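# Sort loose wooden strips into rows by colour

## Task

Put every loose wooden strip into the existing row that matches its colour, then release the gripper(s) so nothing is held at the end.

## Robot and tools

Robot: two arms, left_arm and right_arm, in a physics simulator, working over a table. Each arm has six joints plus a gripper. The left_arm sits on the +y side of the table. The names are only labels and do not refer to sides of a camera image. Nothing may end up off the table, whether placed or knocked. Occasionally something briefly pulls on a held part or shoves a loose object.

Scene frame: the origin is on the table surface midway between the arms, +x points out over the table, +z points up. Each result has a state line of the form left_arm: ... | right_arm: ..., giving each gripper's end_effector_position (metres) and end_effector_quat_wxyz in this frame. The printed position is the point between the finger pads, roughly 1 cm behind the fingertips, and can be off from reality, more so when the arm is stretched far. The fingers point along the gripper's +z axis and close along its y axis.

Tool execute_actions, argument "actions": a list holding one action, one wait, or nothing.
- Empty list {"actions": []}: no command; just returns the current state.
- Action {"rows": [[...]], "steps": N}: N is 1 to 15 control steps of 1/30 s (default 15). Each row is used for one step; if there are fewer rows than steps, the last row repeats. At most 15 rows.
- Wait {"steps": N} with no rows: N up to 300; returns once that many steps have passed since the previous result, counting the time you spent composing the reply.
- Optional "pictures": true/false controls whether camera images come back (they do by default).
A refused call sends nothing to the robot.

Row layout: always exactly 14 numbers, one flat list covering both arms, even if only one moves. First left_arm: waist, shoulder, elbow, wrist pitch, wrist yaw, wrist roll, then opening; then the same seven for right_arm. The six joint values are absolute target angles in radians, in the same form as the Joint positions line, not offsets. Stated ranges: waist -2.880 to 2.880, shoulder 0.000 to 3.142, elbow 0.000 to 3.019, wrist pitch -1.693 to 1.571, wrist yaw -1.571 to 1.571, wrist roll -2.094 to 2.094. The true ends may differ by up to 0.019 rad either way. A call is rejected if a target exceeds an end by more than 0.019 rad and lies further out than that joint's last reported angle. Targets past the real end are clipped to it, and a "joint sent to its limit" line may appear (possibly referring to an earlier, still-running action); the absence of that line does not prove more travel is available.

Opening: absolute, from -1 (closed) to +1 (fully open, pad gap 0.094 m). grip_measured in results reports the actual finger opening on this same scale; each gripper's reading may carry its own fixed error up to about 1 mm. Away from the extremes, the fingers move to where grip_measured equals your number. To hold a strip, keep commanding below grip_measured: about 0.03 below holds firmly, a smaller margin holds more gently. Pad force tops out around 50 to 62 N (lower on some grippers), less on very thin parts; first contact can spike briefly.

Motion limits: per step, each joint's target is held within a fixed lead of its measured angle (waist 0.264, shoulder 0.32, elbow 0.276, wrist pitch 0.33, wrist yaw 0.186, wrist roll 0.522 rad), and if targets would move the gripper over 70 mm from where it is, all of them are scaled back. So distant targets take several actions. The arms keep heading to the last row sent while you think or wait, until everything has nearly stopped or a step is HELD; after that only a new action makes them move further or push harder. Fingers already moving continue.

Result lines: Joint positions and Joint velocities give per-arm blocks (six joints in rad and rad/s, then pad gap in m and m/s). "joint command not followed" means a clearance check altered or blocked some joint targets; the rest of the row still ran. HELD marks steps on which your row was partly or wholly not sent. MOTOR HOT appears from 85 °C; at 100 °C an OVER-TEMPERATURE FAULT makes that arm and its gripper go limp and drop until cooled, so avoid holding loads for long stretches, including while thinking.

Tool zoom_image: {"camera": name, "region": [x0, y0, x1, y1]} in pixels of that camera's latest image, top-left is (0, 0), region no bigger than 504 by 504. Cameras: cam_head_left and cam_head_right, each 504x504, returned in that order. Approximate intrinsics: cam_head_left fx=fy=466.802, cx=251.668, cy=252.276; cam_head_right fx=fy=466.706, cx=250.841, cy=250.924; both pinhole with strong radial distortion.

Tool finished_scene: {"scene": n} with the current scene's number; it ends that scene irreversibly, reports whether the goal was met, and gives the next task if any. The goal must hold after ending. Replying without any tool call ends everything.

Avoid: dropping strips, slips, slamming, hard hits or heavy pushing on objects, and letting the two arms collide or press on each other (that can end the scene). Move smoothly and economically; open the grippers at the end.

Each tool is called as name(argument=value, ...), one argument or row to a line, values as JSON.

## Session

execute_actions(
  actions=[],
)

Scene clock: 0.00 s of 5700.00 s.
left_arm: end_effector_position=(+0.0947, +0.4951, +0.1367) grip_measured=+1.000 end_effector_quat_wxyz=(-0.026, -0.112, +0.870, +0.479) | right_arm: end_effector_position=(+0.2332, -0.0834, +0.2376) grip_measured=+1.000 end_effector_quat_wxyz=(+0.002, +0.355, +0.935, +0.003)
Joint positions: left_arm=[ 0.581  0.617  0.336 -0.935 -0.957  0.351  0.094] | right_arm=[ 0.917  1.257  1.183 -1.489  0.002  1.692  0.094]
Joint velocities: left_arm=[-0.005 -0.015 -0.032 -0.007 -0.037  0.022  0.   ] | right_arm=[ 0.005 -0.015 -0.007 -0.007 -0.007  0.022  0.   ]
Motor temperatures (°C, as the motors report them): left_arm=[23 23 27 23 25 22] | right_arm=[23 24 28 24 26 23]

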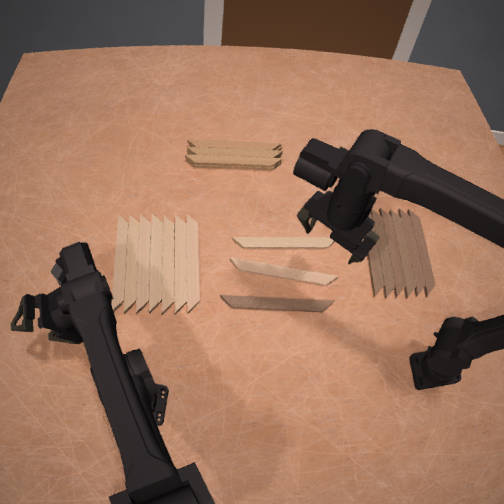

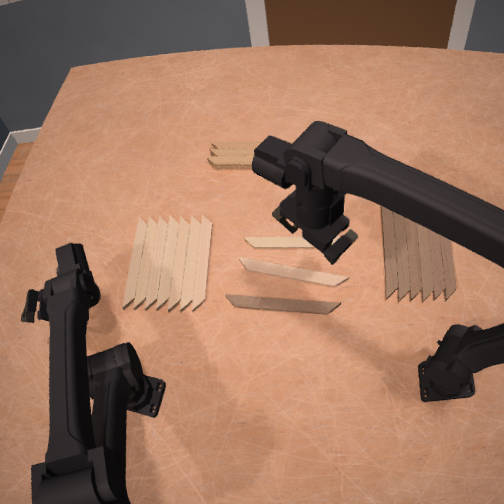

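execute_actions(
  actions=[
    {"rows":[[0,1.2,0.95,-1.25,0,0.71,0.3,-0.5,1.0,0.9,-1.4,0,-1.0,0.8]]},
  ],
  pictures=false,
)

execute_actions(
  actions=[
    {"steps":15},
  ],
  pictures=false,
)

execute_actions(
  actions=[
    {"rows":[[-0.763,1.5,0.92,-0.96,0,0.71,0.3,-0.5,1.0,0.9,-1.4,0,-1.0,0.8]]},
  ],
  pictures=false,
)

execute_actions(
  actions=[
    {"steps":25},
  ],
)

zoom_image(
  camera="cam_head_right",
  region=[180,190,400,350],
)

Scene clock: 9.33 s of 5700.00 s.
left_arm: end_effector_position=(+0.3178, +0.2393, +0.1571) grip_measured=+0.303 end_effector_quat_wxyz=(+0.032, +0.402, +0.915, +0.013) | right_arm: end_effector_position=(+0.3000, -0.4087, +0.2005) grip_measured=+0.803 end_effector_quat_wxyz=(+0.033, +0.278, +0.960, +0.005)
Joint positions: left_arm=[-0.008  1.206  0.925 -1.221 -0.01   0.661  0.061] | right_arm=[-0.181  0.999  0.894 -1.4   -0.     0.432  0.085]
Joint velocities: left_arm=[-0.239 -0.034  0.408 -0.061  0.271  0.227 -0.   ] | right_arm=[-2.818  0.015 -0.007  0.017  0.037 -2.835 -0.001]
Motor temperatures (°C, as the motors report them): left_arm=[23 23 29 23 25 22] | right_arm=[23 24 30 24 26 23]
Steps of this call (steps 1 to 90: nothing new was sent; then 5.83 s passed at rest; steps 91 to 105: all 15 steps of this action). Readings (joint positions):
91: left_arm=[0.565 0.635 0.355 -0.983 -0.898 0.386] | right_arm=[0.907 1.247 1.164 -1.474 -0.002 1.647]
92: left_arm=[0.516 0.686 0.392 -1.056 -0.827 0.429] | right_arm=[0.883 1.220 1.122 -1.449 -0.004 1.591]
94: left_arm=[0.397 0.822 0.484 -1.135 -0.704 0.491] | right_arm=[0.792 1.149 1.021 -1.429 -0.004 1.465]
98: left_arm=[0.186 1.067 0.673 -1.187 -0.486 0.564] | right_arm=[0.487 1.025 0.900 -1.420 -0.002 1.120]
105: the state above

Scene clock: 9.83 s of 5700.00 s.
left_arm: end_effector_position=(+0.3179, +0.2377, +0.1635) grip_measured=+0.303 end_effector_quat_wxyz=(+0.034, +0.419, +0.907, +0.010) | right_arm: end_effector_position=(+0.2738, -0.4942, +0.2002) grip_measured=+0.803 end_effector_quat_wxyz=(+0.025, -0.189, +0.981, -0.021)
Joint positions: left_arm=[-0.008  1.2    0.937 -1.236 -0.002  0.696  0.061] | right_arm=[-0.512  1.     0.894 -1.4    0.002 -0.844  0.085]
Joint velocities: left_arm=[-0.005 -0.005 -0.007 -0.017  0.139  0.022 -0.001] | right_arm=[-0.005 -0.015 -0.022 -0.007 -0.037 -0.886  0.001]
Motor temperatures (°C, as the motors report them): left_arm=[23 23 29 23 25 22] | right_arm=[23 24 30 24 26 23]
Steps of this call (steps 1 to 15: the robot went on to your last target). Readings (joint positions):
1: left_arm=[-0.012 1.204 0.934 -1.224 -0.003 0.669] | right_arm=[-0.277 1.000 0.894 -1.400 -0.000 0.334]
2: left_arm=[-0.012 1.201 0.937 -1.226 -0.002 0.674] | right_arm=[-0.370 1.000 0.894 -1.400 0.001 0.236]
4: left_arm=[-0.010 1.200 0.937 -1.233 -0.002 0.683] | right_arm=[-0.500 1.000 0.894 -1.400 0.007 0.042]
8: left_arm=[-0.008 1.200 0.937 -1.236 -0.002 0.691] | right_arm=[-0.525 1.000 0.894 -1.400 0.004 -0.348]
15: the state above

Scene clock: 10.33 s of 5700.00 s.
left_arm: end_effector_position=(+0.2331, -0.0067, +0.0566) grip_measured=+0.303 end_effector_quat_wxyz=(+0.006, +0.712, +0.703, -0.001) | right_arm: end_effector_position=(+0.2738, -0.4942, +0.2002) grip_measured=+0.803 end_effector_quat_wxyz=(+0.024, -0.257, +0.966, -0.022)
Joint positions: left_arm=[-0.726  1.507  0.924 -0.975  0.001  0.697  0.061] | right_arm=[-0.512  1.     0.894 -1.4    0.002 -0.984  0.085]
Joint velocities: left_arm=[-1.578 -0.024  0.007  0.051  0.11  -0.007  0.   ] | right_arm=[-0.015  0.005 -0.017  0.012 -0.007 -0.051 -0.   ]
Motor temperatures (°C, as the motors report them): left_arm=[23 23 29 23 25 22] | right_arm=[23 24 30 24 26 23]
Steps of this call (steps 1 to 15: all 15 steps of this action). Readings (joint positions):
1: left_arm=[-0.018 1.208 0.936 -1.219 -0.005 0.696] | right_arm=[-0.512 1.000 0.894 -1.400 0.002 -0.874]
2: left_arm=[-0.040 1.225 0.936 -1.183 -0.006 0.696] | right_arm=[-0.512 1.000 0.894 -1.400 0.002 -0.897]
4: left_arm=[-0.111 1.286 0.936 -1.117 -0.006 0.696] | right_arm=[-0.512 1.000 0.894 -1.400 0.002 -0.930]
8: left_arm=[-0.303 1.427 0.934 -1.027 -0.006 0.696] | right_arm=[-0.512 1.000 0.894 -1.400 0.002 -0.965]
15: the state above

Scene clock: 11.17 s of 5700.00 s.
left_arm: end_effector_position=(+0.2216, -0.0150, +0.0556) grip_measured=+0.303 end_effector_quat_wxyz=(+0.007, +0.725, +0.689, -0.001) | right_arm: end_effector_position=(+0.2738, -0.4942, +0.2002) grip_measured=+0.803 end_effector_quat_wxyz=(+0.024, -0.260, +0.965, -0.022)
Joint positions: left_arm=[-0.763  1.507  0.921 -0.971  0.001  0.7    0.061] | right_arm=[-0.512  1.     0.894 -1.4    0.002 -0.989  0.085]
Joint velocities: left_arm=[-0.005 -0.005 -0.002 -0.007 -0.007  0.037 -0.001] | right_arm=[-0.015  0.015  0.012  0.007 -0.051  0.051 -0.   ]
Motor temperatures (°C, as the motors report them): left_arm=[23 23 29 23 25 22] | right_arm=[23 24 30 24 26 23]
Steps of this call (steps 1 to 25: the robot went on to your last target). Readings (joint positions):
1: left_arm=[-0.771 1.507 0.924 -0.972 0.004 0.698] | right_arm=[-0.512 1.000 0.894 -1.400 0.002 -0.985]
2: left_arm=[-0.799 1.507 0.924 -0.971 0.006 0.699] | right_arm=[-0.512 1.000 0.894 -1.400 0.002 -0.986]
4: left_arm=[-0.813 1.507 0.922 -0.971 0.006 0.700] | right_arm=[-0.512 1.000 0.894 -1.400 0.002 -0.987]
8: left_arm=[-0.776 1.507 0.921 -0.971 0.002 0.700] | right_arm=[-0.512 1.000 0.894 -1.400 0.002 -0.988]
25: the state above

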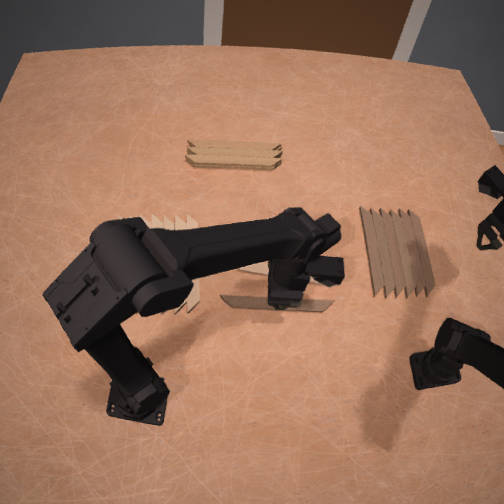

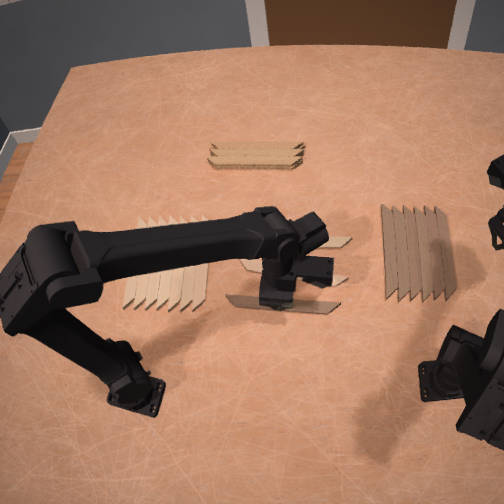

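Region (180, 190, 400, 350) of cam_head_right's 504x504 image, scaled by 2.291, with more detail than that image has; it fills the top 367 rows of this view, and the rest is white.

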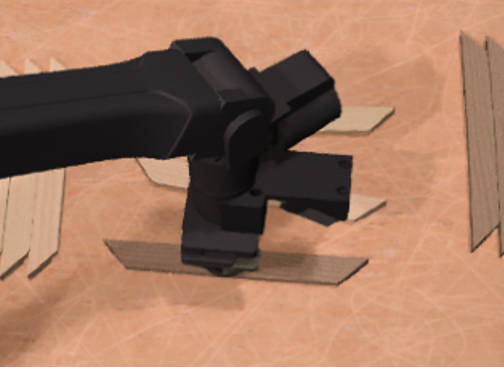

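execute_actions(
  actions=[
    {"rows":[[-0.785,1.51,0.87,-0.93,0,0.68,0.3,-0.5,1.0,0.9,-1.4,0,-1.0,0.8],[-0.785,1.51,0.87,-0.93,0,0.68,0.3,-0.5,1.0,0.9,-1.4,0,-1.0,0.8],[-0.785,1.51,0.87,-0.93,0,0.68,0.3,-0.5,1.0,0.9,-1.4,0,-1.0,0.8],[-0.785,1.55,0.845,-0.855,0,0.68,0.3,-0.5,1.0,0.9,-1.4,0,-1.0,0.8]]},
  ],
)

execute_actions(
  actions=[
    {"rows":[[-0.785,1.55,0.845,-0.855,0,0.68,-0.48,-0.5,1.0,0.9,-1.4,0,-1.0,0.8]]},
  ],
)

Scene clock: 15.07 s of 5700.00 s.
left_arm: end_effector_position=(+0.2067, -0.0053, +0.0187) grip_measured=+0.302 end_effector_quat_wxyz=(+0.000, +0.728, +0.685, -0.000) | right_arm: end_effector_position=(+0.2738, -0.4942, +0.2002) grip_measured=+0.803 end_effector_quat_wxyz=(+0.024, -0.260, +0.965, -0.022)
Joint positions: left_arm=[-0.779  1.541  0.84  -0.869  0.001  0.693  0.061] | right_arm=[-0.512  1.     0.894 -1.4    0.002 -0.989  0.085]
Joint velocities: left_arm=[-0.005 -0.015  0.032 -0.012  0.007 -0.022 -0.   ] | right_arm=[-0.005 -0.015  0.012 -0.007  0.066 -0.007  0.001]
Motor temperatures (°C, as the motors report them): left_arm=[23 23 29 23 25 22] | right_arm=[23 24 30 24 26 23]
Steps of this call (steps 1 to 15: the robot went on to your last target; steps 16 to 90: nothing new was sent; then 0.40 s passed at rest; steps 91 to 105: all 15 steps of this action). Readings (joint positions):
91: left_arm=[-0.763 1.507 0.915 -0.964 0.001 0.699] | right_arm=[-0.512 1.000 0.894 -1.400 0.002 -0.989]
92: left_arm=[-0.765 1.506 0.905 -0.953 0.001 0.697] | right_arm=[-0.512 1.000 0.894 -1.400 0.002 -0.989]
94: left_arm=[-0.772 1.508 0.879 -0.931 0.001 0.696] | right_arm=[-0.512 1.000 0.894 -1.400 0.002 -0.989]
98: left_arm=[-0.779 1.532 0.842 -0.880 0.001 0.694] | right_arm=[-0.512 1.000 0.894 -1.400 0.002 -0.989]
105: the state above

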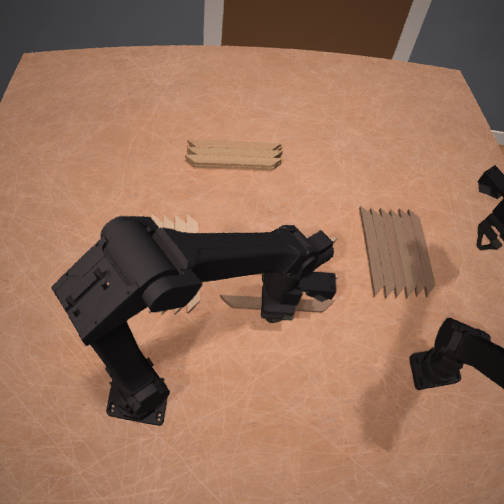

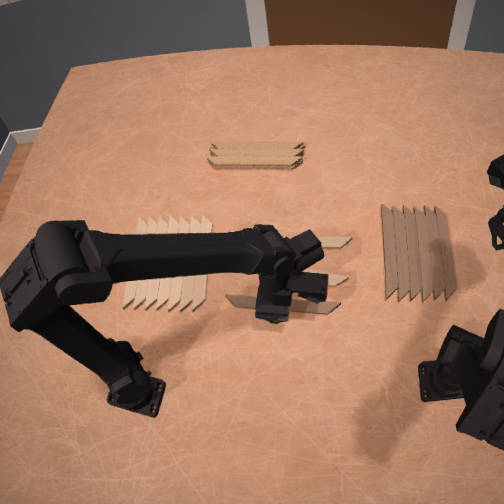

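Scene clock: 15.57 s of 5700.00 s.
left_arm: end_effector_position=(+0.2069, -0.0054, +0.0187) grip_measured=-0.436 end_effector_quat_wxyz=(+0.001, +0.728, +0.685, -0.000) | right_arm: end_effector_position=(+0.2738, -0.4942, +0.2002) grip_measured=+0.803 end_effector_quat_wxyz=(+0.024, -0.260, +0.965, -0.022)
Joint positions: left_arm=[-0.779  1.541  0.84  -0.868  0.     0.692  0.026] | right_arm=[-0.512  1.     0.894 -1.4    0.002 -0.989  0.085]
Joint velocities: left_arm=[-0.005  0.015 -0.007  0.002  0.022 -0.037 -0.001] | right_arm=[ 0.005 -0.015 -0.017 -0.012  0.095  0.007 -0.   ]
Motor temperatures (°C, as the motors report them): left_arm=[23 23 29 23 25 22] | right_arm=[23 24 30 24 26 23]
Steps of this call (steps 1 to 15: all 15 steps of this action). Readings (joint positions):
1: left_arm=[-0.779 1.541 0.840 -0.869 0.001 0.693] | right_arm=[-0.512 1.000 0.894 -1.400 0.002 -0.989]
2: left_arm=[-0.779 1.541 0.840 -0.869 0.000 0.693] | right_arm=[-0.512 1.000 0.894 -1.400 0.002 -0.989]
4: left_arm=[-0.779 1.541 0.840 -0.868 0.000 0.692] | right_arm=[-0.512 1.000 0.894 -1.400 0.002 -0.989]
8: left_arm=[-0.779 1.541 0.840 -0.868 0.000 0.692] | right_arm=[-0.512 1.000 0.894 -1.400 0.002 -0.989]
15: the state above

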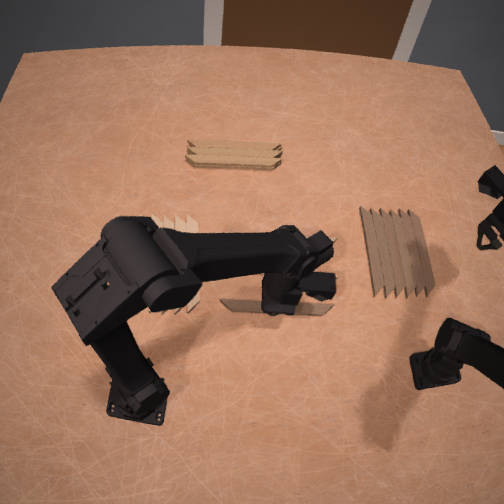

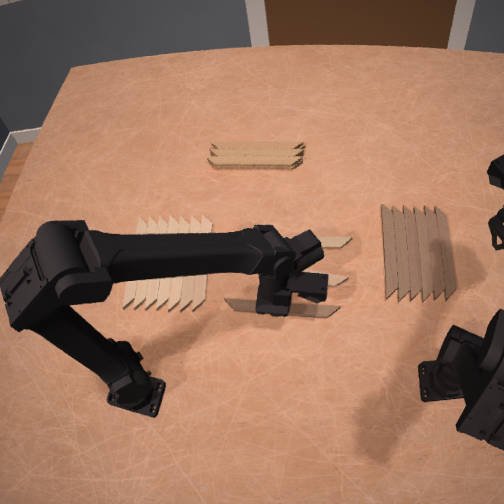

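execute_actions(
  actions=[
    {"rows":[[-0.785,1.48,0.97,-1.05,0,0.68,-0.48,-0.5,1.0,0.9,-1.4,0,-1.0,0.8]],"steps":10},
  ],
  pictures=false,
)

execute_actions(
  actions=[
    {"rows":[[-0.79,1.7,1.3,-1.15,0,-0.3,-0.48,-0.5,1.0,0.9,-1.4,0,-1.0,0.8]],"steps":12},
  ],
  pictures=false,
)

execute_actions(
  actions=[
    {"rows":[[-0.8,1.98,1.65,-1.21,0,-0.965,-0.48,-0.5,1.0,0.9,-1.4,0,-1.0,0.8]]},
  ],
  pictures=false,
)

execute_actions(
  actions=[
    {"steps":15},
  ],
)

Scene clock: 23.67 s of 5700.00 s.
left_arm: end_effector_position=(+0.2163, -0.0182, +0.0763) grip_measured=-0.436 end_effector_quat_wxyz=(+0.006, +0.728, +0.686, -0.001) | right_arm: end_effector_position=(+0.2738, -0.4942, +0.2002) grip_measured=+0.803 end_effector_quat_wxyz=(+0.024, -0.260, +0.965, -0.022)
Joint positions: left_arm=[-0.779  1.475  0.949 -1.032  0.     0.692  0.026] | right_arm=[-0.512  1.     0.894 -1.4    0.002 -0.989  0.085]
Joint velocities: left_arm=[-0.015 -0.044 -0.017 -0.032  0.022  0.066 -0.001] | right_arm=[ 0.005 -0.005  0.012 -0.012 -0.022  0.022 -0.   ]
Motor temperatures (°C, as the motors report them): left_arm=[23 23 29 23 25 22] | right_arm=[23 24 31 24 26 23]
Steps of this call (steps 1 to 15: the robot went on to your last target; steps 16 to 90: nothing new was sent; then 4.77 s passed at rest; steps 91 to 100: all 10 steps of this action). Readings (joint positions):
91: left_arm=[-0.779 1.540 0.851 -0.902 0.000 0.692] | right_arm=[-0.512 1.000 0.894 -1.400 0.002 -0.989]
92: left_arm=[-0.779 1.538 0.869 -0.958 0.000 0.692] | right_arm=[-0.512 1.000 0.894 -1.400 0.002 -0.989]
94: left_arm=[-0.779 1.520 0.904 -1.013 0.000 0.692] | right_arm=[-0.512 1.000 0.894 -1.400 0.002 -0.989]
98: left_arm=[-0.779 1.482 0.945 -1.031 0.000 0.692] | right_arm=[-0.512 1.000 0.894 -1.400 0.002 -0.989]
100: the state above

Scene clock: 24.07 s of 5700.00 s.
left_arm: end_effector_position=(+0.2783, -0.1039, +0.0928) grip_measured=-0.436 end_effector_quat_wxyz=(+0.005, +0.380, +0.925, -0.003) | right_arm: end_effector_position=(+0.2738, -0.4942, +0.2002) grip_measured=+0.803 end_effector_quat_wxyz=(+0.024, -0.260, +0.965, -0.022)
Joint positions: left_arm=[-0.78   1.709  1.284 -1.134  0.    -0.16   0.026] | right_arm=[-0.512  1.     0.894 -1.4    0.002 -0.989  0.085]
Joint velocities: left_arm=[-0.005 -0.005 -0.002 -0.042  0.007 -0.886 -0.   ] | right_arm=[ 0.015 -0.005 -0.002  0.007  0.007  0.007 -0.001]
Motor temperatures (°C, as the motors report them): left_arm=[23 23 29 23 25 22] | right_arm=[23 24 31 24 26 23]
Steps of this call (steps 1 to 12: all 12 steps of this action). Readings (joint positions):
1: left_arm=[-0.779 1.489 0.969 -1.058 0.000 0.628] | right_arm=[-0.512 1.000 0.894 -1.400 0.002 -0.989]
2: left_arm=[-0.780 1.523 1.013 -1.095 0.000 0.549] | right_arm=[-0.512 1.000 0.894 -1.400 0.002 -0.989]
4: left_arm=[-0.780 1.610 1.128 -1.121 0.000 0.393] | right_arm=[-0.512 1.000 0.894 -1.400 0.002 -0.989]
8: left_arm=[-0.780 1.711 1.282 -1.125 0.000 0.025] | right_arm=[-0.512 1.000 0.894 -1.400 0.002 -0.989]
12: the state above

Scene clock: 24.57 s of 5700.00 s.
left_arm: end_effector_position=(+0.3345, -0.1941, +0.0679) grip_measured=-0.436 end_effector_quat_wxyz=(+0.003, +0.021, +1.000, -0.005) | right_arm: end_effector_position=(+0.2738, -0.4942, +0.2002) grip_measured=+0.803 end_effector_quat_wxyz=(+0.024, -0.260, +0.965, -0.022)
Joint positions: left_arm=[-0.793  1.99   1.629 -1.198  0.    -0.91   0.026] | right_arm=[-0.512  1.     0.894 -1.4    0.002 -0.989  0.085]
Joint velocities: left_arm=[ 0.015 -0.005 -0.012 -0.007  0.007 -0.315  0.001] | right_arm=[ 0.005  0.005 -0.002 -0.002 -0.022 -0.125  0.   ]
Motor temperatures (°C, as the motors report them): left_arm=[23 23 29 23 25 22] | right_arm=[23 24 31 24 26 23]
Steps of this call (steps 1 to 15: all 15 steps of this action). Readings (joint positions):
1: left_arm=[-0.781 1.725 1.303 -1.152 0.000 -0.225] | right_arm=[-0.512 1.000 0.894 -1.400 0.002 -0.989]
2: left_arm=[-0.782 1.758 1.350 -1.176 0.000 -0.299] | right_arm=[-0.512 1.000 0.894 -1.400 0.002 -0.989]
4: left_arm=[-0.784 1.853 1.478 -1.191 0.000 -0.461] | right_arm=[-0.512 1.000 0.894 -1.400 0.002 -0.989]
8: left_arm=[-0.790 1.982 1.631 -1.192 0.000 -0.749] | right_arm=[-0.512 1.000 0.894 -1.400 0.002 -0.989]
15: the state above

Scene clock: 25.07 s of 5700.00 s.
left_arm: end_effector_position=(+0.3345, -0.1941, +0.0679) grip_measured=-0.436 end_effector_quat_wxyz=(+0.003, +0.001, +1.000, -0.005) | right_arm: end_effector_position=(+0.2738, -0.4942, +0.2002) grip_measured=+0.803 end_effector_quat_wxyz=(+0.024, -0.260, +0.965, -0.022)
Joint positions: left_arm=[-0.793  1.99   1.629 -1.198  0.    -0.951  0.026] | right_arm=[-0.512  1.     0.894 -1.4    0.002 -0.989  0.085]
Joint velocities: left_arm=[-0.024 -0.015 -0.022  0.002 -0.022  0.022 -0.   ] | right_arm=[-0.005 -0.005  0.007 -0.012  0.037  0.007 -0.   ]
Motor temperatures (°C, as the motors report them): left_arm=[23 23 29 23 25 22] | right_arm=[23 24 31 24 26 23]
Steps of this call (steps 1 to 15: the robot went on to your last target). Readings (joint positions):
1: left_arm=[-0.793 1.990 1.629 -1.198 0.000 -0.919] | right_arm=[-0.512 1.000 0.894 -1.400 0.002 -0.989]
2: left_arm=[-0.793 1.990 1.629 -1.198 0.000 -0.926] | right_arm=[-0.512 1.000 0.894 -1.400 0.002 -0.989]
4: left_arm=[-0.793 1.990 1.629 -1.198 0.000 -0.935] | right_arm=[-0.512 1.000 0.894 -1.400 0.002 -0.989]
8: left_arm=[-0.793 1.990 1.629 -1.198 0.000 -0.946] | right_arm=[-0.512 1.000 0.894 -1.400 0.002 -0.989]
15: the state above

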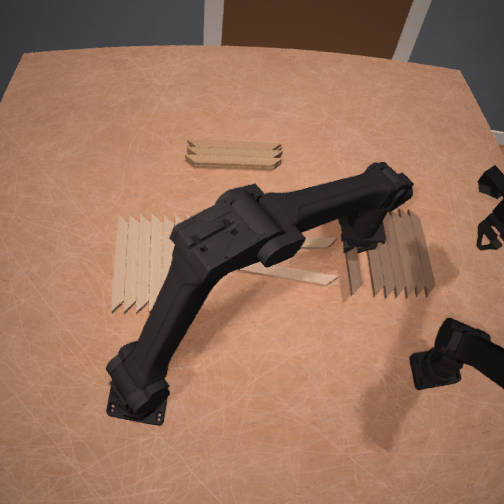

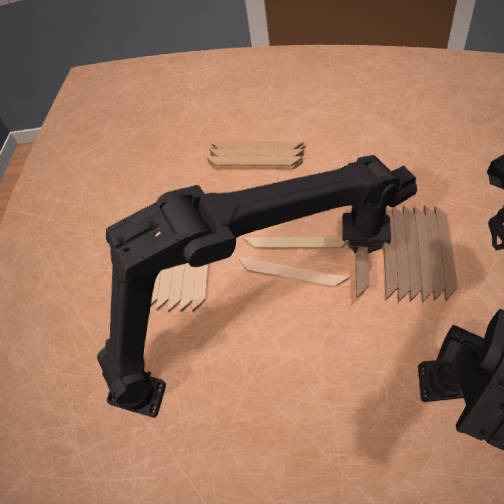

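execute_actions(
  actions=[
    {"rows":[[-0.79,2.07,1.63,-1.115,0,-0.965,-0.48,-0.5,1.0,0.9,-1.4,0,-1.0,0.8]]},
  ],
)

Scene clock: 26.67 s of 5700.00 s.
left_arm: end_effector_position=(+0.3358, -0.2006, +0.0269) grip_measured=-0.436 end_effector_quat_wxyz=(+0.000, +0.001, +1.000, -0.003) | right_arm: end_effector_position=(+0.2738, -0.4942, +0.2002) grip_measured=+0.803 end_effector_quat_wxyz=(+0.024, -0.260, +0.965, -0.022)
Joint positions: left_arm=[-0.797  2.052  1.613 -1.127  0.003 -0.954  0.026] | right_arm=[-0.512  1.     0.894 -1.4    0.002 -0.989  0.085]
Joint velocities: left_arm=[-0.005 -0.005 -0.017  0.012 -0.037  0.007 -0.002] | right_arm=[-0.005 -0.024  0.017 -0.022 -0.11  -0.051  0.   ]
Motor temperatures (°C, as the motors report them): left_arm=[23 23 29 23 25 22] | right_arm=[23 24 31 24 26 23]
Steps of this call (steps 1 to 33: the robot went on to your last target; steps 34 to 48: all 15 steps of this action). Readings (joint positions):
34: left_arm=[-0.807 1.996 1.610 -1.195 0.002 -0.954] | right_arm=[-0.512 1.000 0.894 -1.400 0.002 -0.989]
35: left_arm=[-0.806 2.001 1.611 -1.172 0.002 -0.954] | right_arm=[-0.512 1.000 0.894 -1.400 0.002 -0.989]
37: left_arm=[-0.804 2.017 1.611 -1.140 0.002 -0.954] | right_arm=[-0.512 1.000 0.894 -1.400 0.002 -0.989]
41: left_arm=[-0.798 2.052 1.612 -1.130 0.003 -0.954] | right_arm=[-0.512 1.000 0.894 -1.400 0.002 -0.989]
48: the state above

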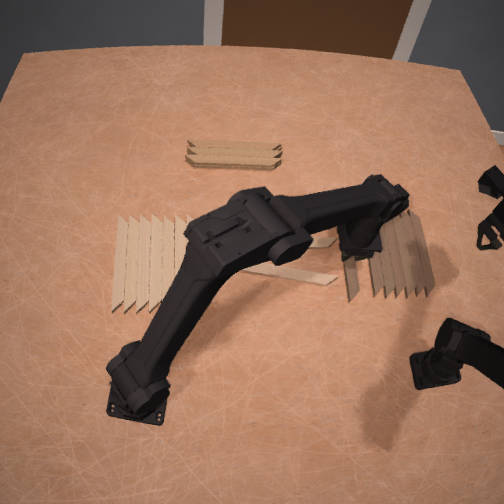

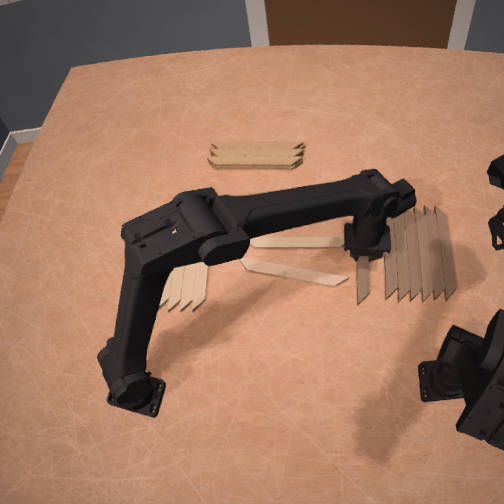

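execute_actions(
  actions=[
    {"rows":[[-0.79,2.05,1.63,-1.115,0,-0.965,-0.25,-0.5,1.0,0.9,-1.4,0,-1.0,0.8]],"steps":7},
  ],
  pictures=false,
)

execute_actions(
  actions=[
    {"rows":[[-0.79,1.95,1.65,-1.24,0,-0.965,-0.25,-0.5,1.0,0.9,-1.4,0,-1.0,0.8]],"steps":10},
  ],
  pictures=false,
)

execute_actions(
  actions=[
    {"rows":[[-0.656,1.63,1.11,-1.02,0,0.94,0.3,-0.5,1.0,0.9,-1.4,0,-1.0,0.8]]},
  ],
  pictures=false,
)

execute_actions(
  actions=[
    {"steps":22},
  ],
  pictures=false,
)

execute_actions(
  actions=[
    {"rows":[[-0.656,1.705,1.05,-0.90,0,0.94,0.3,-0.5,1.0,0.9,-1.4,0,-1.0,0.8]]},
  ],
)

execute_actions(
  actions=[
    {"rows":[[-0.656,1.705,1.05,-0.90,0,0.94,-0.48,-0.5,1.0,0.9,-1.4,0,-1.0,0.8]]},
  ],
)

Scene clock: 32.77 s of 5700.00 s.
left_arm: end_effector_position=(+0.3358, -0.2006, +0.0269) grip_measured=-0.253 end_effector_quat_wxyz=(+0.000, +0.001, +1.000, -0.003) | right_arm: end_effector_position=(+0.2738, -0.4942, +0.2002) grip_measured=+0.803 end_effector_quat_wxyz=(+0.024, -0.260, +0.965, -0.022)
Joint positions: left_arm=[-0.797  2.052  1.613 -1.127  0.003 -0.955  0.035] | right_arm=[-0.512  1.     0.894 -1.4    0.002 -0.989  0.085]
Joint velocities: left_arm=[ 0.005  0.005  0.032  0.002 -0.007 -0.037 -0.001] | right_arm=[-0.005  0.005 -0.012  0.002 -0.022  0.051 -0.001]
Motor temperatures (°C, as the motors report them): left_arm=[23 24 29 23 25 22] | right_arm=[23 24 31 24 26 23]
Steps of this call (steps 1 to 15: the robot went on to your last target; steps 16 to 90: nothing new was sent; then 2.87 s passed at rest; steps 91 to 97: all 7 steps of this action). Readings (joint positions):
91: left_arm=[-0.797 2.052 1.613 -1.127 0.003 -0.955] | right_arm=[-0.512 1.000 0.894 -1.400 0.002 -0.989]
92: left_arm=[-0.797 2.052 1.613 -1.127 0.003 -0.955] | right_arm=[-0.512 1.000 0.894 -1.400 0.002 -0.989]
94: left_arm=[-0.797 2.052 1.613 -1.127 0.003 -0.955] | right_arm=[-0.512 1.000 0.894 -1.400 0.002 -0.989]
97: the state above

Scene clock: 33.10 s of 5700.00 s.
left_arm: end_effector_position=(+0.3278, -0.1891, +0.0931) grip_measured=-0.253 end_effector_quat_wxyz=(+0.006, +0.001, +1.000, -0.011) | right_arm: end_effector_position=(+0.2738, -0.4942, +0.2002) grip_measured=+0.803 end_effector_quat_wxyz=(+0.024, -0.260, +0.965, -0.022)
Joint positions: left_arm=[-0.797  1.94   1.62  -1.226  0.002 -0.955  0.035] | right_arm=[-0.512  1.     0.894 -1.4    0.002 -0.989  0.085]
Joint velocities: left_arm=[-0.015 -0.171  0.076  0.012  0.051  0.037 -0.001] | right_arm=[-0.005  0.005 -0.037  0.007 -0.022 -0.007  0.001]
Motor temperatures (°C, as the motors report them): left_arm=[23 24 29 23 25 22] | right_arm=[23 24 31 24 26 23]
Steps of this call (steps 1 to 10: all 10 steps of this action). Readings (joint positions):
1: left_arm=[-0.797 2.047 1.614 -1.143 0.003 -0.955] | right_arm=[-0.512 1.000 0.894 -1.400 0.002 -0.989]
2: left_arm=[-0.797 2.041 1.614 -1.172 0.002 -0.955] | right_arm=[-0.512 1.000 0.894 -1.400 0.002 -0.989]
4: left_arm=[-0.797 2.016 1.614 -1.210 0.002 -0.955] | right_arm=[-0.512 1.000 0.894 -1.400 0.002 -0.989]
8: left_arm=[-0.797 1.957 1.615 -1.225 0.002 -0.955] | right_arm=[-0.512 1.000 0.894 -1.400 0.002 -0.989]
10: the state above

Scene clock: 33.60 s of 5700.00 s.
left_arm: end_effector_position=(+0.2954, -0.0236, +0.0702) grip_measured=+0.298 end_effector_quat_wxyz=(+0.007, +0.523, +0.852, -0.001) | right_arm: end_effector_position=(+0.2738, -0.4942, +0.2002) grip_measured=+0.803 end_effector_quat_wxyz=(+0.024, -0.260, +0.965, -0.022)
Joint positions: left_arm=[-0.642  1.616  1.096 -1.037 -0.002  0.298  0.061] | right_arm=[-0.512  1.     0.894 -1.4    0.002 -0.989  0.085]
Joint velocities: left_arm=[-0.103  0.054  0.007  0.022  0.037  2.806  0.   ] | right_arm=[-0.005  0.005  0.012 -0.022 -0.022 -0.037 -0.   ]
Motor temperatures (°C, as the motors report them): left_arm=[23 24 29 23 25 22] | right_arm=[23 24 31 24 26 23]
Steps of this call (steps 1 to 15: all 15 steps of this action). Readings (joint positions):
1: left_arm=[-0.792 1.920 1.598 -1.198 0.003 -0.910] | right_arm=[-0.512 1.000 0.894 -1.400 0.002 -0.989]
2: left_arm=[-0.786 1.883 1.543 -1.153 0.003 -0.851] | right_arm=[-0.512 1.000 0.894 -1.400 0.002 -0.989]
4: left_arm=[-0.757 1.790 1.411 -1.099 0.003 -0.722] | right_arm=[-0.512 1.000 0.894 -1.400 0.002 -0.989]
8: left_arm=[-0.668 1.622 1.162 -1.053 0.000 -0.385] | right_arm=[-0.512 1.000 0.894 -1.400 0.002 -0.989]
15: the state above

Scene clock: 34.33 s of 5700.00 s.
left_arm: end_effector_position=(+0.2929, -0.0268, +0.0699) grip_measured=+0.298 end_effector_quat_wxyz=(+0.008, +0.762, +0.647, +0.001) | right_arm: end_effector_position=(+0.2738, -0.4942, +0.2002) grip_measured=+0.803 end_effector_quat_wxyz=(+0.024, -0.260, +0.965, -0.022)
Joint positions: left_arm=[-0.651  1.617  1.096 -1.035 -0.002  0.923  0.061] | right_arm=[-0.512  1.     0.894 -1.4    0.002 -0.989  0.085]
Joint velocities: left_arm=[ 0.005 -0.015 -0.002  0.007 -0.007 -0.007  0.001] | right_arm=[-0.005 -0.005  0.017 -0.027 -0.051 -0.007 -0.   ]
Motor temperatures (°C, as the motors report them): left_arm=[23 24 29 23 25 22] | right_arm=[23 24 31 24 26 23]
Steps of this call (steps 1 to 22: the robot went on to your last target). Readings (joint positions):
1: left_arm=[-0.645 1.617 1.096 -1.036 -0.002 0.397] | right_arm=[-0.512 1.000 0.894 -1.400 0.002 -0.989]
2: left_arm=[-0.648 1.617 1.096 -1.035 -0.002 0.495] | right_arm=[-0.512 1.000 0.894 -1.400 0.002 -0.989]
4: left_arm=[-0.651 1.617 1.096 -1.035 -0.002 0.651] | right_arm=[-0.512 1.000 0.894 -1.400 0.002 -0.989]
8: left_arm=[-0.651 1.617 1.096 -1.035 -0.002 0.815] | right_arm=[-0.512 1.000 0.894 -1.400 0.002 -0.989]
22: the state above

Scene clock: 34.83 s of 5700.00 s.
left_arm: end_effector_position=(+0.2939, -0.0286, +0.0217) grip_measured=+0.298 end_effector_quat_wxyz=(+0.006, +0.765, +0.645, +0.001) | right_arm: end_effector_position=(+0.2738, -0.4942, +0.2002) grip_measured=+0.803 end_effector_quat_wxyz=(+0.024, -0.260, +0.965, -0.022)
Joint positions: left_arm=[-0.652  1.696  1.049 -0.911 -0.002  0.928  0.061] | right_arm=[-0.512  1.     0.894 -1.4    0.002 -0.989  0.085]
Joint velocities: left_arm=[-0.015  0.005 -0.002 -0.012  0.007  0.037  0.001] | right_arm=[ 0.015 -0.015  0.017 -0.002  0.007 -0.007  0.   ]
Motor temperatures (°C, as the motors report them): left_arm=[23 24 29 23 25 22] | right_arm=[23 24 31 24 26 23]
Steps of this call (steps 1 to 15: all 15 steps of this action). Readings (joint positions):
1: left_arm=[-0.651 1.620 1.090 -1.012 -0.002 0.924] | right_arm=[-0.512 1.000 0.894 -1.400 0.002 -0.989]
2: left_arm=[-0.651 1.625 1.082 -0.973 -0.002 0.924] | right_arm=[-0.512 1.000 0.894 -1.400 0.002 -0.989]
4: left_arm=[-0.651 1.652 1.069 -0.931 -0.002 0.925] | right_arm=[-0.512 1.000 0.894 -1.400 0.002 -0.989]
8: left_arm=[-0.652 1.698 1.048 -0.916 -0.003 0.928] | right_arm=[-0.512 1.000 0.894 -1.400 0.002 -0.989]
15: the state above

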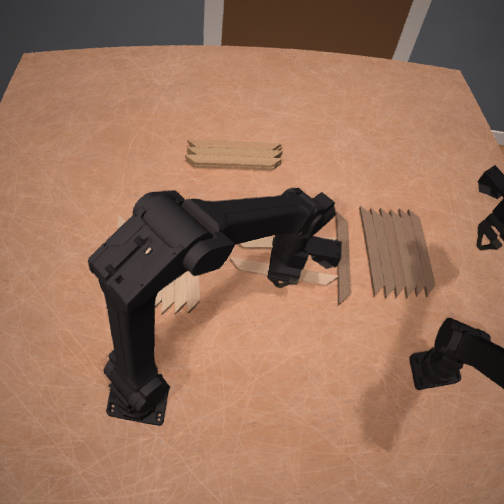

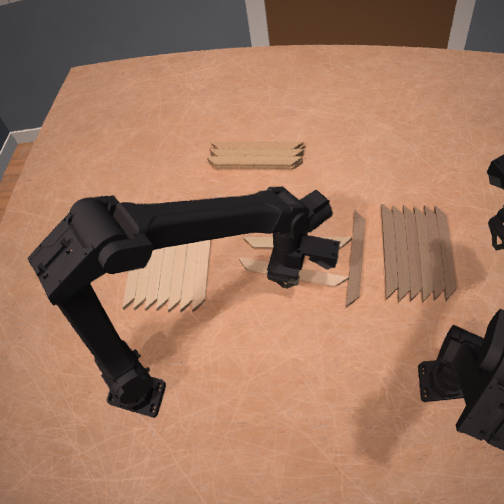

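Scene clock: 35.33 s of 5700.00 s.
left_arm: end_effector_position=(+0.2939, -0.0288, +0.0217) grip_measured=-0.437 end_effector_quat_wxyz=(+0.006, +0.765, +0.644, +0.001) | right_arm: end_effector_position=(+0.2738, -0.4942, +0.2002) grip_measured=+0.803 end_effector_quat_wxyz=(+0.024, -0.260, +0.965, -0.022)
Joint positions: left_arm=[-0.652  1.696  1.049 -0.911 -0.001  0.929  0.026] | right_arm=[-0.512  1.     0.894 -1.4    0.002 -0.989  0.085]
Joint velocities: left_arm=[-0.005 -0.034 -0.022 -0.007 -0.066 -0.022  0.   ] | right_arm=[-0.015 -0.005 -0.007  0.007 -0.066 -0.037 -0.   ]
Motor temperatures (°C, as the motors report them): left_arm=[23 24 29 23 25 22] | right_arm=[23 24 31 24 26 23]
Steps of this call (steps 1 to 15: all 15 steps of this action). Readings (joint positions):
1: left_arm=[-0.652 1.696 1.049 -0.911 -0.002 0.928] | right_arm=[-0.512 1.000 0.894 -1.400 0.002 -0.989]
2: left_arm=[-0.652 1.696 1.049 -0.911 -0.002 0.928] | right_arm=[-0.512 1.000 0.894 -1.400 0.002 -0.989]
4: left_arm=[-0.652 1.696 1.049 -0.911 -0.001 0.929] | right_arm=[-0.512 1.000 0.894 -1.400 0.002 -0.989]
8: left_arm=[-0.652 1.696 1.049 -0.911 -0.001 0.929] | right_arm=[-0.512 1.000 0.894 -1.400 0.002 -0.989]
15: the state above

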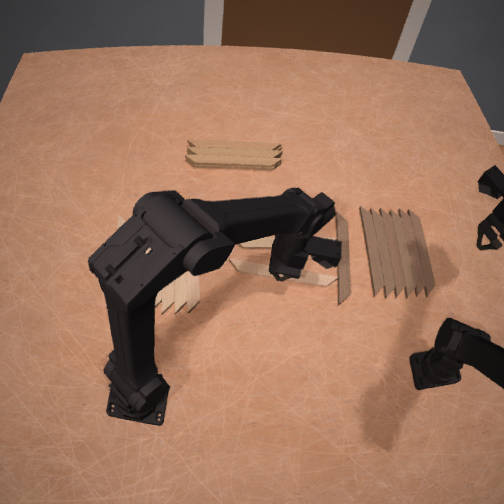

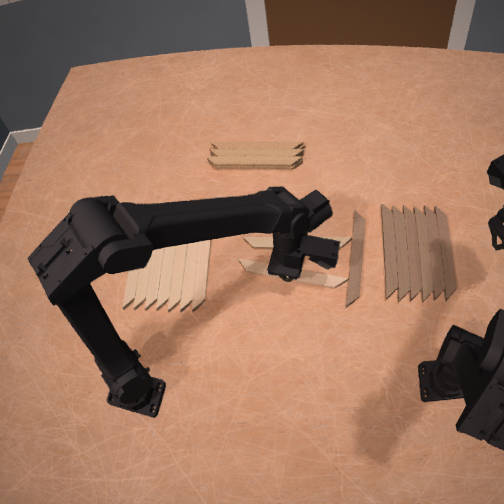

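execute_actions(
  actions=[
    {"rows":[[-0.656,1.6,1.11,-0.98,0,0.94,-0.48,-0.5,1.0,0.9,-1.4,0,-1.0,0.8]],"steps":10},
  ],
  pictures=false,
)

execute_actions(
  actions=[
    {"rows":[[-0.32,1.43,0.88,-1.0,0,-0.49,-0.48,-0.5,1.0,0.9,-1.4,0,-1.0,0.8]]},
  ],
  pictures=false,
)

execute_actions(
  actions=[
    {"steps":18},
  ],
  pictures=false,
)

execute_actions(
  actions=[
    {"rows":[[-0.32,1.505,0.815,-0.86,0,-0.49,-0.48,-0.5,1.0,0.9,-1.4,0,-1.0,0.8]]},
  ],
)

Scene clock: 40.90 s of 5700.00 s.
left_arm: end_effector_position=(+0.3006, -0.0358, +0.0755) grip_measured=-0.437 end_effector_quat_wxyz=(+0.046, +0.764, +0.644, +0.003) | right_arm: end_effector_position=(+0.2738, -0.4942, +0.2002) grip_measured=+0.803 end_effector_quat_wxyz=(+0.024, -0.260, +0.965, -0.022)
Joint positions: left_arm=[-0.652  1.594  1.082 -0.966 -0.001  0.929  0.026] | right_arm=[-0.512  1.     0.894 -1.4    0.002 -0.989  0.085]
Joint velocities: left_arm=[ 0.005 -0.044  0.081 -0.007  0.037  0.007 -0.001] | right_arm=[ 0.005  0.005  0.012 -0.007 -0.022  0.007 -0.   ]
Motor temperatures (°C, as the motors report them): left_arm=[23 24 29 23 25 22] | right_arm=[23 24 31 24 26 23]
Steps of this call (steps 1 to 15: the robot went on to your last target; steps 16 to 90: nothing new was sent; then 2.23 s passed at rest; steps 91 to 100: all 10 steps of this action). Readings (joint positions):
91: left_arm=[-0.652 1.691 1.051 -0.921 -0.001 0.929] | right_arm=[-0.512 1.000 0.894 -1.400 0.002 -0.989]
92: left_arm=[-0.652 1.683 1.052 -0.938 -0.001 0.929] | right_arm=[-0.512 1.000 0.894 -1.400 0.002 -0.989]
94: left_arm=[-0.652 1.652 1.053 -0.959 -0.001 0.929] | right_arm=[-0.512 1.000 0.894 -1.400 0.002 -0.989]
98: left_arm=[-0.652 1.602 1.073 -0.966 -0.001 0.929] | right_arm=[-0.512 1.000 0.894 -1.400 0.002 -0.989]
100: the state above

Scene clock: 41.40 s of 5700.00 s.
left_arm: end_effector_position=(+0.3156, +0.1314, +0.0645) grip_measured=-0.437 end_effector_quat_wxyz=(+0.008, +0.115, +0.993, -0.001) | right_arm: end_effector_position=(+0.2738, -0.4942, +0.2002) grip_measured=+0.803 end_effector_quat_wxyz=(+0.024, -0.260, +0.965, -0.022)
Joint positions: left_arm=[-0.301  1.438  0.873 -0.99  -0.003 -0.231  0.026] | right_arm=[-0.512  1.     0.894 -1.4    0.002 -0.989  0.085]
Joint velocities: left_arm=[-0.249 -0.015  0.002 -0.012  0.066 -1.59  -0.001] | right_arm=[-0.005 -0.005 -0.007  0.022  0.037 -0.051  0.001]
Motor temperatures (°C, as the motors report them): left_arm=[23 24 29 23 25 22] | right_arm=[23 24 31 24 26 23]
Steps of this call (steps 1 to 15: all 15 steps of this action). Readings (joint positions):
1: left_arm=[-0.644 1.586 1.073 -0.965 0.003 0.890] | right_arm=[-0.512 1.000 0.894 -1.400 0.002 -0.989]
2: left_arm=[-0.627 1.570 1.050 -0.964 0.006 0.841] | right_arm=[-0.512 1.000 0.894 -1.400 0.002 -0.989]
4: left_arm=[-0.558 1.528 0.985 -0.967 0.007 0.736] | right_arm=[-0.512 1.000 0.894 -1.400 0.002 -0.989]
8: left_arm=[-0.352 1.458 0.890 -0.983 -0.001 0.399] | right_arm=[-0.512 1.000 0.894 -1.400 0.002 -0.989]
15: the state above

Scene clock: 42.00 s of 5700.00 s.
left_arm: end_effector_position=(+0.3127, +0.1258, +0.0645) grip_measured=-0.437 end_effector_quat_wxyz=(+0.007, +0.002, +1.000, -0.003) | right_arm: end_effector_position=(+0.2738, -0.4942, +0.2002) grip_measured=+0.803 end_effector_quat_wxyz=(+0.024, -0.260, +0.965, -0.022)
Joint positions: left_arm=[-0.318  1.438  0.873 -0.99  -0.002 -0.473  0.026] | right_arm=[-0.512  1.     0.894 -1.4    0.002 -0.989  0.085]
Joint velocities: left_arm=[-0.015  0.005 -0.012 -0.007 -0.066 -0.139 -0.   ] | right_arm=[ 0.005 -0.015  0.007  0.012  0.037 -0.037  0.001]
Motor temperatures (°C, as the motors report them): left_arm=[23 24 29 23 25 22] | right_arm=[23 24 31 24 26 23]
Steps of this call (steps 1 to 18: the robot went on to your last target). Readings (joint positions):
1: left_arm=[-0.309 1.438 0.873 -0.990 -0.002 -0.281] | right_arm=[-0.512 1.000 0.894 -1.400 0.002 -0.989]
2: left_arm=[-0.314 1.438 0.873 -0.990 -0.002 -0.320] | right_arm=[-0.512 1.000 0.894 -1.400 0.002 -0.989]
4: left_arm=[-0.318 1.438 0.873 -0.990 -0.002 -0.377] | right_arm=[-0.512 1.000 0.894 -1.400 0.002 -0.989]
8: left_arm=[-0.318 1.438 0.873 -0.990 -0.002 -0.437] | right_arm=[-0.512 1.000 0.894 -1.400 0.002 -0.989]
18: the state above

Scene clock: 42.50 s of 5700.00 s.
left_arm: end_effector_position=(+0.3044, +0.1302, +0.0207) grip_measured=-0.437 end_effector_quat_wxyz=(-0.002, +0.000, +1.000, +0.002) | right_arm: end_effector_position=(+0.2738, -0.4942, +0.2002) grip_measured=+0.803 end_effector_quat_wxyz=(+0.024, -0.260, +0.965, -0.022)
Joint positions: left_arm=[-0.318  1.506  0.805 -0.875 -0.002 -0.477  0.026] | right_arm=[-0.512  1.     0.894 -1.4    0.002 -0.989  0.085]
Joint velocities: left_arm=[-0.024 -0.005  0.012  0.027 -0.051  0.037 -0.001] | right_arm=[ 0.005 -0.015  0.007 -0.007 -0.022  0.007 -0.   ]
Motor temperatures (°C, as the motors report them): left_arm=[23 24 29 23 25 22] | right_arm=[23 24 31 24 26 23]
Steps of this call (steps 1 to 15: all 15 steps of this action). Readings (joint positions):
1: left_arm=[-0.318 1.440 0.865 -0.968 -0.002 -0.474] | right_arm=[-0.512 1.000 0.894 -1.400 0.002 -0.989]
2: left_arm=[-0.318 1.444 0.853 -0.929 -0.002 -0.475] | right_arm=[-0.512 1.000 0.894 -1.400 0.002 -0.989]
4: left_arm=[-0.318 1.466 0.831 -0.890 -0.002 -0.476] | right_arm=[-0.512 1.000 0.894 -1.400 0.002 -0.989]
8: left_arm=[-0.318 1.503 0.807 -0.879 -0.002 -0.477] | right_arm=[-0.512 1.000 0.894 -1.400 0.002 -0.989]
15: the state above

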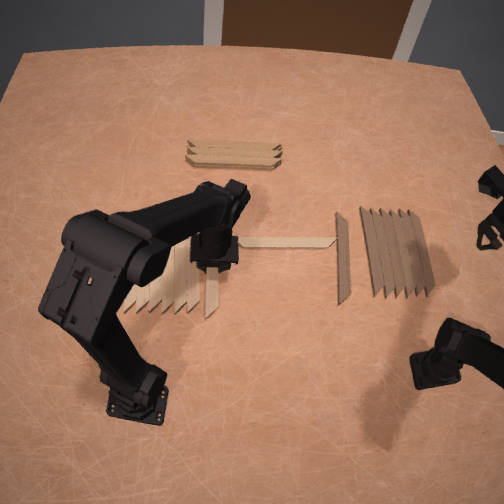

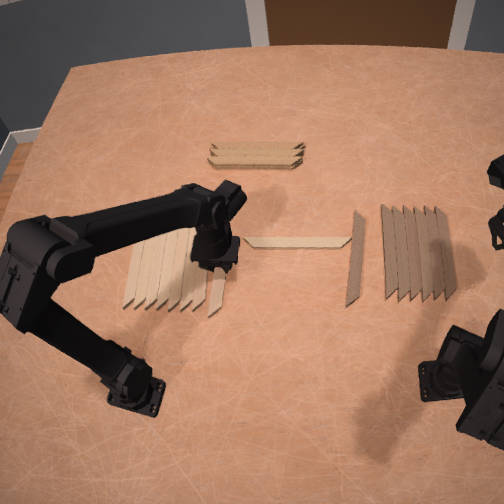

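execute_actions(
  actions=[
    {"rows":[[-0.297,1.55,0.862,-0.86,0,-0.45,-0.48,-0.5,1.0,0.9,-1.4,0,-1.0,0.8]],"steps":12},
  ],
  pictures=false,
)

execute_actions(
  actions=[
    {"rows":[[-0.297,1.55,0.862,-0.86,0,-0.45,-0.3,-0.5,1.0,0.9,-1.4,0,-1.0,0.8]],"steps":7},
  ],
  pictures=false,
)

execute_actions(
  actions=[
    {"rows":[[-0.297,1.46,0.94,-0.95,0,-0.45,-0.3,-0.5,1.0,0.9,-1.4,0,-1.0,0.8]],"steps":10},
  ],
  pictures=false,
)

execute_actions(
  actions=[
    {"rows":[[-0.546,1.73,1.27,-1.08,0,0.9,0.4,-0.5,1.0,0.9,-1.4,0,-1.0,0.8]]},
  ],
  pictures=false,
)

execute_actions(
  actions=[
    {"steps":18},
  ],
  pictures=false,
)

execute_actions(
  actions=[
    {"rows":[[-0.546,1.81,1.218,-0.965,0,0.9,0.4,-0.5,1.0,0.9,-1.4,0,-1.0,0.8]]},
  ],
  pictures=false,
)

execute_actions(
  actions=[
    {"rows":[[-0.546,1.81,1.218,-0.965,0,0.9,-0.48,-0.5,1.0,0.9,-1.4,0,-1.0,0.8]]},
  ],
)

Scene clock: 52.33 s of 5700.00 s.
left_arm: end_effector_position=(+0.3157, +0.1293, +0.0193) grip_measured=-0.437 end_effector_quat_wxyz=(-0.001, +0.000, +1.000, +0.000) | right_arm: end_effector_position=(+0.2738, -0.4942, +0.2002) grip_measured=+0.803 end_effector_quat_wxyz=(+0.024, -0.260, +0.965, -0.022)
Joint positions: left_arm=[-0.305  1.532  0.831 -0.872  0.    -0.464  0.026] | right_arm=[-0.512  1.     0.894 -1.4    0.002 -0.989  0.085]
Joint velocities: left_arm=[ 0.005 -0.005 -0.012 -0.017  0.037 -0.007 -0.001] | right_arm=[-0.024 -0.015  0.007 -0.002  0.066 -0.066 -0.   ]
Motor temperatures (°C, as the motors report them): left_arm=[23 24 29 23 25 22] | right_arm=[23 24 31 24 26 23]
Steps of this call (steps 1 to 15: the robot went on to your last target; steps 16 to 90: nothing new was sent; then 6.43 s passed at rest; steps 91 to 102: all 12 steps of this action). Readings (joint positions):
91: left_arm=[-0.317 1.508 0.807 -0.874 -0.001 -0.475] | right_arm=[-0.512 1.000 0.894 -1.400 0.002 -0.989]
92: left_arm=[-0.315 1.513 0.811 -0.874 -0.001 -0.472] | right_arm=[-0.512 1.000 0.894 -1.400 0.002 -0.989]
94: left_arm=[-0.310 1.525 0.822 -0.874 0.000 -0.469] | right_arm=[-0.512 1.000 0.894 -1.400 0.002 -0.989]
98: left_arm=[-0.305 1.532 0.831 -0.872 0.000 -0.465] | right_arm=[-0.512 1.000 0.894 -1.400 0.002 -0.989]
102: the state above

Scene clock: 52.57 s of 5700.00 s.
left_arm: end_effector_position=(+0.3158, +0.1291, +0.0195) grip_measured=-0.303 end_effector_quat_wxyz=(-0.001, +0.001, +1.000, +0.000) | right_arm: end_effector_position=(+0.2738, -0.4942, +0.2002) grip_measured=+0.803 end_effector_quat_wxyz=(+0.024, -0.260, +0.965, -0.022)
Joint positions: left_arm=[-0.305  1.532  0.831 -0.872  0.001 -0.463  0.033] | right_arm=[-0.512  1.     0.894 -1.4    0.002 -0.989  0.085]
Joint velocities: left_arm=[-0.024  0.005 -0.012 -0.002  0.007  0.081  0.   ] | right_arm=[ 0.005  0.024 -0.007  0.002  0.007  0.037 -0.   ]
Motor temperatures (°C, as the motors report them): left_arm=[23 24 29 23 25 22] | right_arm=[23 24 31 24 26 23]
Steps of this call (steps 1 to 7: all 7 steps of this action). Readings (joint positions):
1: left_arm=[-0.305 1.532 0.831 -0.872 0.001 -0.464] | right_arm=[-0.512 1.000 0.894 -1.400 0.002 -0.989]
2: left_arm=[-0.305 1.532 0.831 -0.872 0.001 -0.463] | right_arm=[-0.512 1.000 0.894 -1.400 0.002 -0.989]
4: left_arm=[-0.305 1.532 0.831 -0.872 0.001 -0.463] | right_arm=[-0.512 1.000 0.894 -1.400 0.002 -0.989]
7: the state above

Scene clock: 52.90 s of 5700.00 s.
left_arm: end_effector_position=(+0.3458, +0.1141, +0.0770) grip_measured=-0.303 end_effector_quat_wxyz=(+0.048, +0.001, +0.999, -0.024) | right_arm: end_effector_position=(+0.2738, -0.4942, +0.2002) grip_measured=+0.803 end_effector_quat_wxyz=(+0.024, -0.260, +0.965, -0.022)
Joint positions: left_arm=[-0.305  1.451  0.921 -0.933  0.001 -0.462  0.033] | right_arm=[-0.512  1.     0.894 -1.4    0.002 -0.989  0.085]
Joint velocities: left_arm=[-0.005 -0.044 -0.002  0.007  0.022 -0.007 -0.001] | right_arm=[-0.015  0.015 -0.007 -0.002 -0.007  0.007  0.   ]
Motor temperatures (°C, as the motors report them): left_arm=[23 24 29 23 25 22] | right_arm=[23 24 31 24 26 23]
Steps of this call (steps 1 to 10: all 10 steps of this action). Readings (joint positions):
1: left_arm=[-0.305 1.529 0.838 -0.886 0.001 -0.463] | right_arm=[-0.512 1.000 0.894 -1.400 0.002 -0.989]
2: left_arm=[-0.305 1.524 0.849 -0.909 0.001 -0.463] | right_arm=[-0.512 1.000 0.894 -1.400 0.002 -0.989]
4: left_arm=[-0.305 1.503 0.877 -0.930 0.001 -0.463] | right_arm=[-0.512 1.000 0.894 -1.400 0.002 -0.989]
8: left_arm=[-0.305 1.460 0.917 -0.933 0.001 -0.463] | right_arm=[-0.512 1.000 0.894 -1.400 0.002 -0.989]
10: the state above

Scene clock: 53.40 s of 5700.00 s.
left_arm: end_effector_position=(+0.3569, -0.0357, +0.0694) grip_measured=+0.398 end_effector_quat_wxyz=(+0.011, +0.646, +0.763, -0.001) | right_arm: end_effector_position=(+0.2738, -0.4942, +0.2002) grip_measured=+0.803 end_effector_quat_wxyz=(+0.024, -0.260, +0.965, -0.022)
Joint positions: left_arm=[-0.568  1.735  1.251 -1.065  0.002  0.677  0.066] | right_arm=[-0.512  1.     0.894 -1.4    0.002 -0.989  0.085]
Joint velocities: left_arm=[ 0.112 -0.015  0.002 -0.037  0.007  1.37  -0.   ] | right_arm=[-0.005  0.015  0.012 -0.002 -0.022  0.022 -0.002]
Motor temperatures (°C, as the motors report them): left_arm=[23 24 29 23 25 22] | right_arm=[23 24 31 24 26 23]
Steps of this call (steps 1 to 15: all 15 steps of this action). Readings (joint positions):
1: left_arm=[-0.314 1.461 0.934 -0.951 -0.004 -0.422] | right_arm=[-0.512 1.000 0.894 -1.400 0.002 -0.989]
2: left_arm=[-0.332 1.487 0.963 -0.980 -0.006 -0.370] | right_arm=[-0.512 1.000 0.894 -1.400 0.002 -0.989]
4: left_arm=[-0.393 1.561 1.044 -1.012 -0.006 -0.262] | right_arm=[-0.512 1.000 0.894 -1.400 0.002 -0.989]
8: left_arm=[-0.517 1.705 1.217 -1.048 -0.002 0.080] | right_arm=[-0.512 1.000 0.894 -1.400 0.002 -0.989]
15: the state above

Scene clock: 54.00 s of 5700.00 s.
left_arm: end_effector_position=(+0.3629, -0.0284, +0.0694) grip_measured=+0.398 end_effector_quat_wxyz=(+0.010, +0.715, +0.699, +0.000) | right_arm: end_effector_position=(+0.2738, -0.4942, +0.2002) grip_measured=+0.803 end_effector_quat_wxyz=(+0.024, -0.260, +0.965, -0.022)
Joint positions: left_arm=[-0.549  1.735  1.251 -1.066  0.002  0.884  0.066] | right_arm=[-0.512  1.     0.894 -1.4    0.002 -0.989  0.085]
Joint velocities: left_arm=[-0.005 -0.005  0.002 -0.002  0.007 -0.037  0.001] | right_arm=[-0.005  0.005 -0.017 -0.002  0.037 -0.007  0.   ]
Motor temperatures (°C, as the motors report them): left_arm=[23 24 29 23 25 22] | right_arm=[23 24 31 24 26 23]
Steps of this call (steps 1 to 18: the robot went on to your last target). Readings (joint positions):
1: left_arm=[-0.564 1.735 1.251 -1.065 0.002 0.720] | right_arm=[-0.512 1.000 0.894 -1.400 0.002 -0.989]
2: left_arm=[-0.560 1.735 1.251 -1.066 0.002 0.753] | right_arm=[-0.512 1.000 0.894 -1.400 0.002 -0.989]
4: left_arm=[-0.552 1.735 1.251 -1.066 0.002 0.802] | right_arm=[-0.512 1.000 0.894 -1.400 0.002 -0.989]
8: left_arm=[-0.549 1.735 1.251 -1.066 0.002 0.852] | right_arm=[-0.512 1.000 0.894 -1.400 0.002 -0.989]
18: the state above

Scene clock: 54.50 s of 5700.00 s.
left_arm: end_effector_position=(+0.3612, -0.0269, +0.0235) grip_measured=+0.398 end_effector_quat_wxyz=(-0.001, +0.716, +0.698, -0.001) | right_arm: end_effector_position=(+0.2738, -0.4942, +0.2002) grip_measured=+0.803 end_effector_quat_wxyz=(+0.024, -0.260, +0.965, -0.022)
Joint positions: left_arm=[-0.549  1.805  1.211 -0.979  0.002  0.887  0.066] | right_arm=[-0.512  1.     0.894 -1.4    0.002 -0.989  0.085]
Joint velocities: left_arm=[-0.015 -0.015  0.017 -0.002 -0.081 -0.022 -0.001] | right_arm=[-0.015  0.005  0.012 -0.007 -0.037 -0.037 -0.001]
Motor temperatures (°C, as the motors report them): left_arm=[23 24 29 23 25 22] | right_arm=[23 24 31 24 26 23]
Steps of this call (steps 1 to 15: all 15 steps of this action). Readings (joint positions):
1: left_arm=[-0.549 1.738 1.247 -1.050 0.002 0.885] | right_arm=[-0.512 1.000 0.894 -1.400 0.002 -0.989]
2: left_arm=[-0.549 1.741 1.242 -1.023 0.002 0.885] | right_arm=[-0.512 1.000 0.894 -1.400 0.002 -0.989]
4: left_arm=[-0.549 1.759 1.233 -0.992 0.002 0.886] | right_arm=[-0.512 1.000 0.894 -1.400 0.002 -0.989]
8: left_arm=[-0.549 1.797 1.217 -0.981 0.002 0.887] | right_arm=[-0.512 1.000 0.894 -1.400 0.002 -0.989]
15: the state above

Scene clock: 55.00 s of 5700.00 s.
left_arm: end_effector_position=(+0.3615, -0.0271, +0.0235) grip_measured=-0.436 end_effector_quat_wxyz=(-0.000, +0.717, +0.698, -0.000) | right_arm: end_effector_position=(+0.2738, -0.4942, +0.2002) grip_measured=+0.803 end_effector_quat_wxyz=(+0.024, -0.260, +0.965, -0.022)
Joint positions: left_arm=[-0.549  1.805  1.211 -0.977  0.001  0.888  0.026] | right_arm=[-0.512  1.     0.894 -1.4    0.002 -0.989  0.085]
Joint velocities: left_arm=[-0.015 -0.015  0.007  0.002 -0.007 -0.037 -0.002] | right_arm=[-0.005 -0.005  0.012 -0.007 -0.022 -0.066 -0.   ]
Motor temperatures (°C, as the motors report them): left_arm=[23 24 29 23 25 22] | right_arm=[23 24 31 24 26 23]
Steps of this call (steps 1 to 15: all 15 steps of this action). Readings (joint positions):
1: left_arm=[-0.549 1.805 1.211 -0.979 0.001 0.887] | right_arm=[-0.512 1.000 0.894 -1.400 0.002 -0.989]
2: left_arm=[-0.549 1.805 1.211 -0.978 0.001 0.887] | right_arm=[-0.512 1.000 0.894 -1.400 0.002 -0.989]
4: left_arm=[-0.549 1.805 1.211 -0.977 0.001 0.888] | right_arm=[-0.512 1.000 0.894 -1.400 0.002 -0.989]
8: left_arm=[-0.549 1.805 1.211 -0.977 0.001 0.888] | right_arm=[-0.512 1.000 0.894 -1.400 0.002 -0.989]
15: the state above

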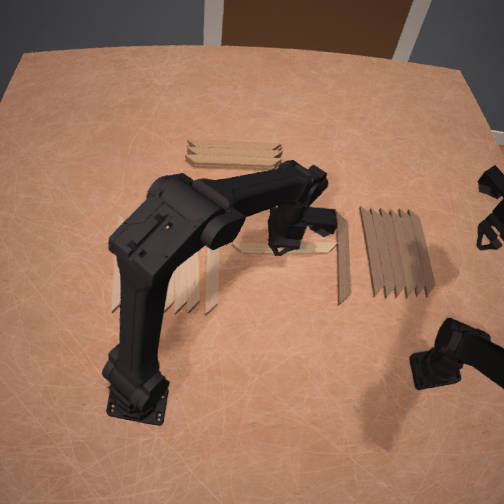

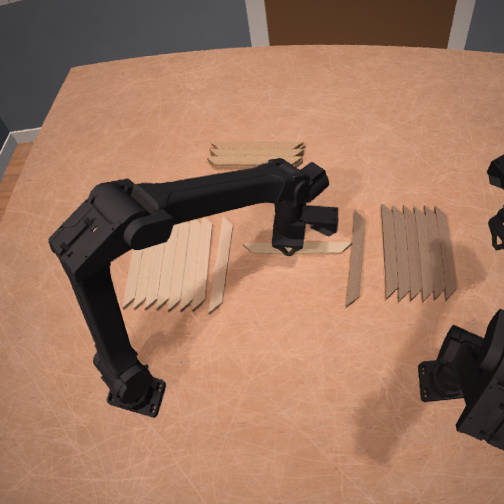

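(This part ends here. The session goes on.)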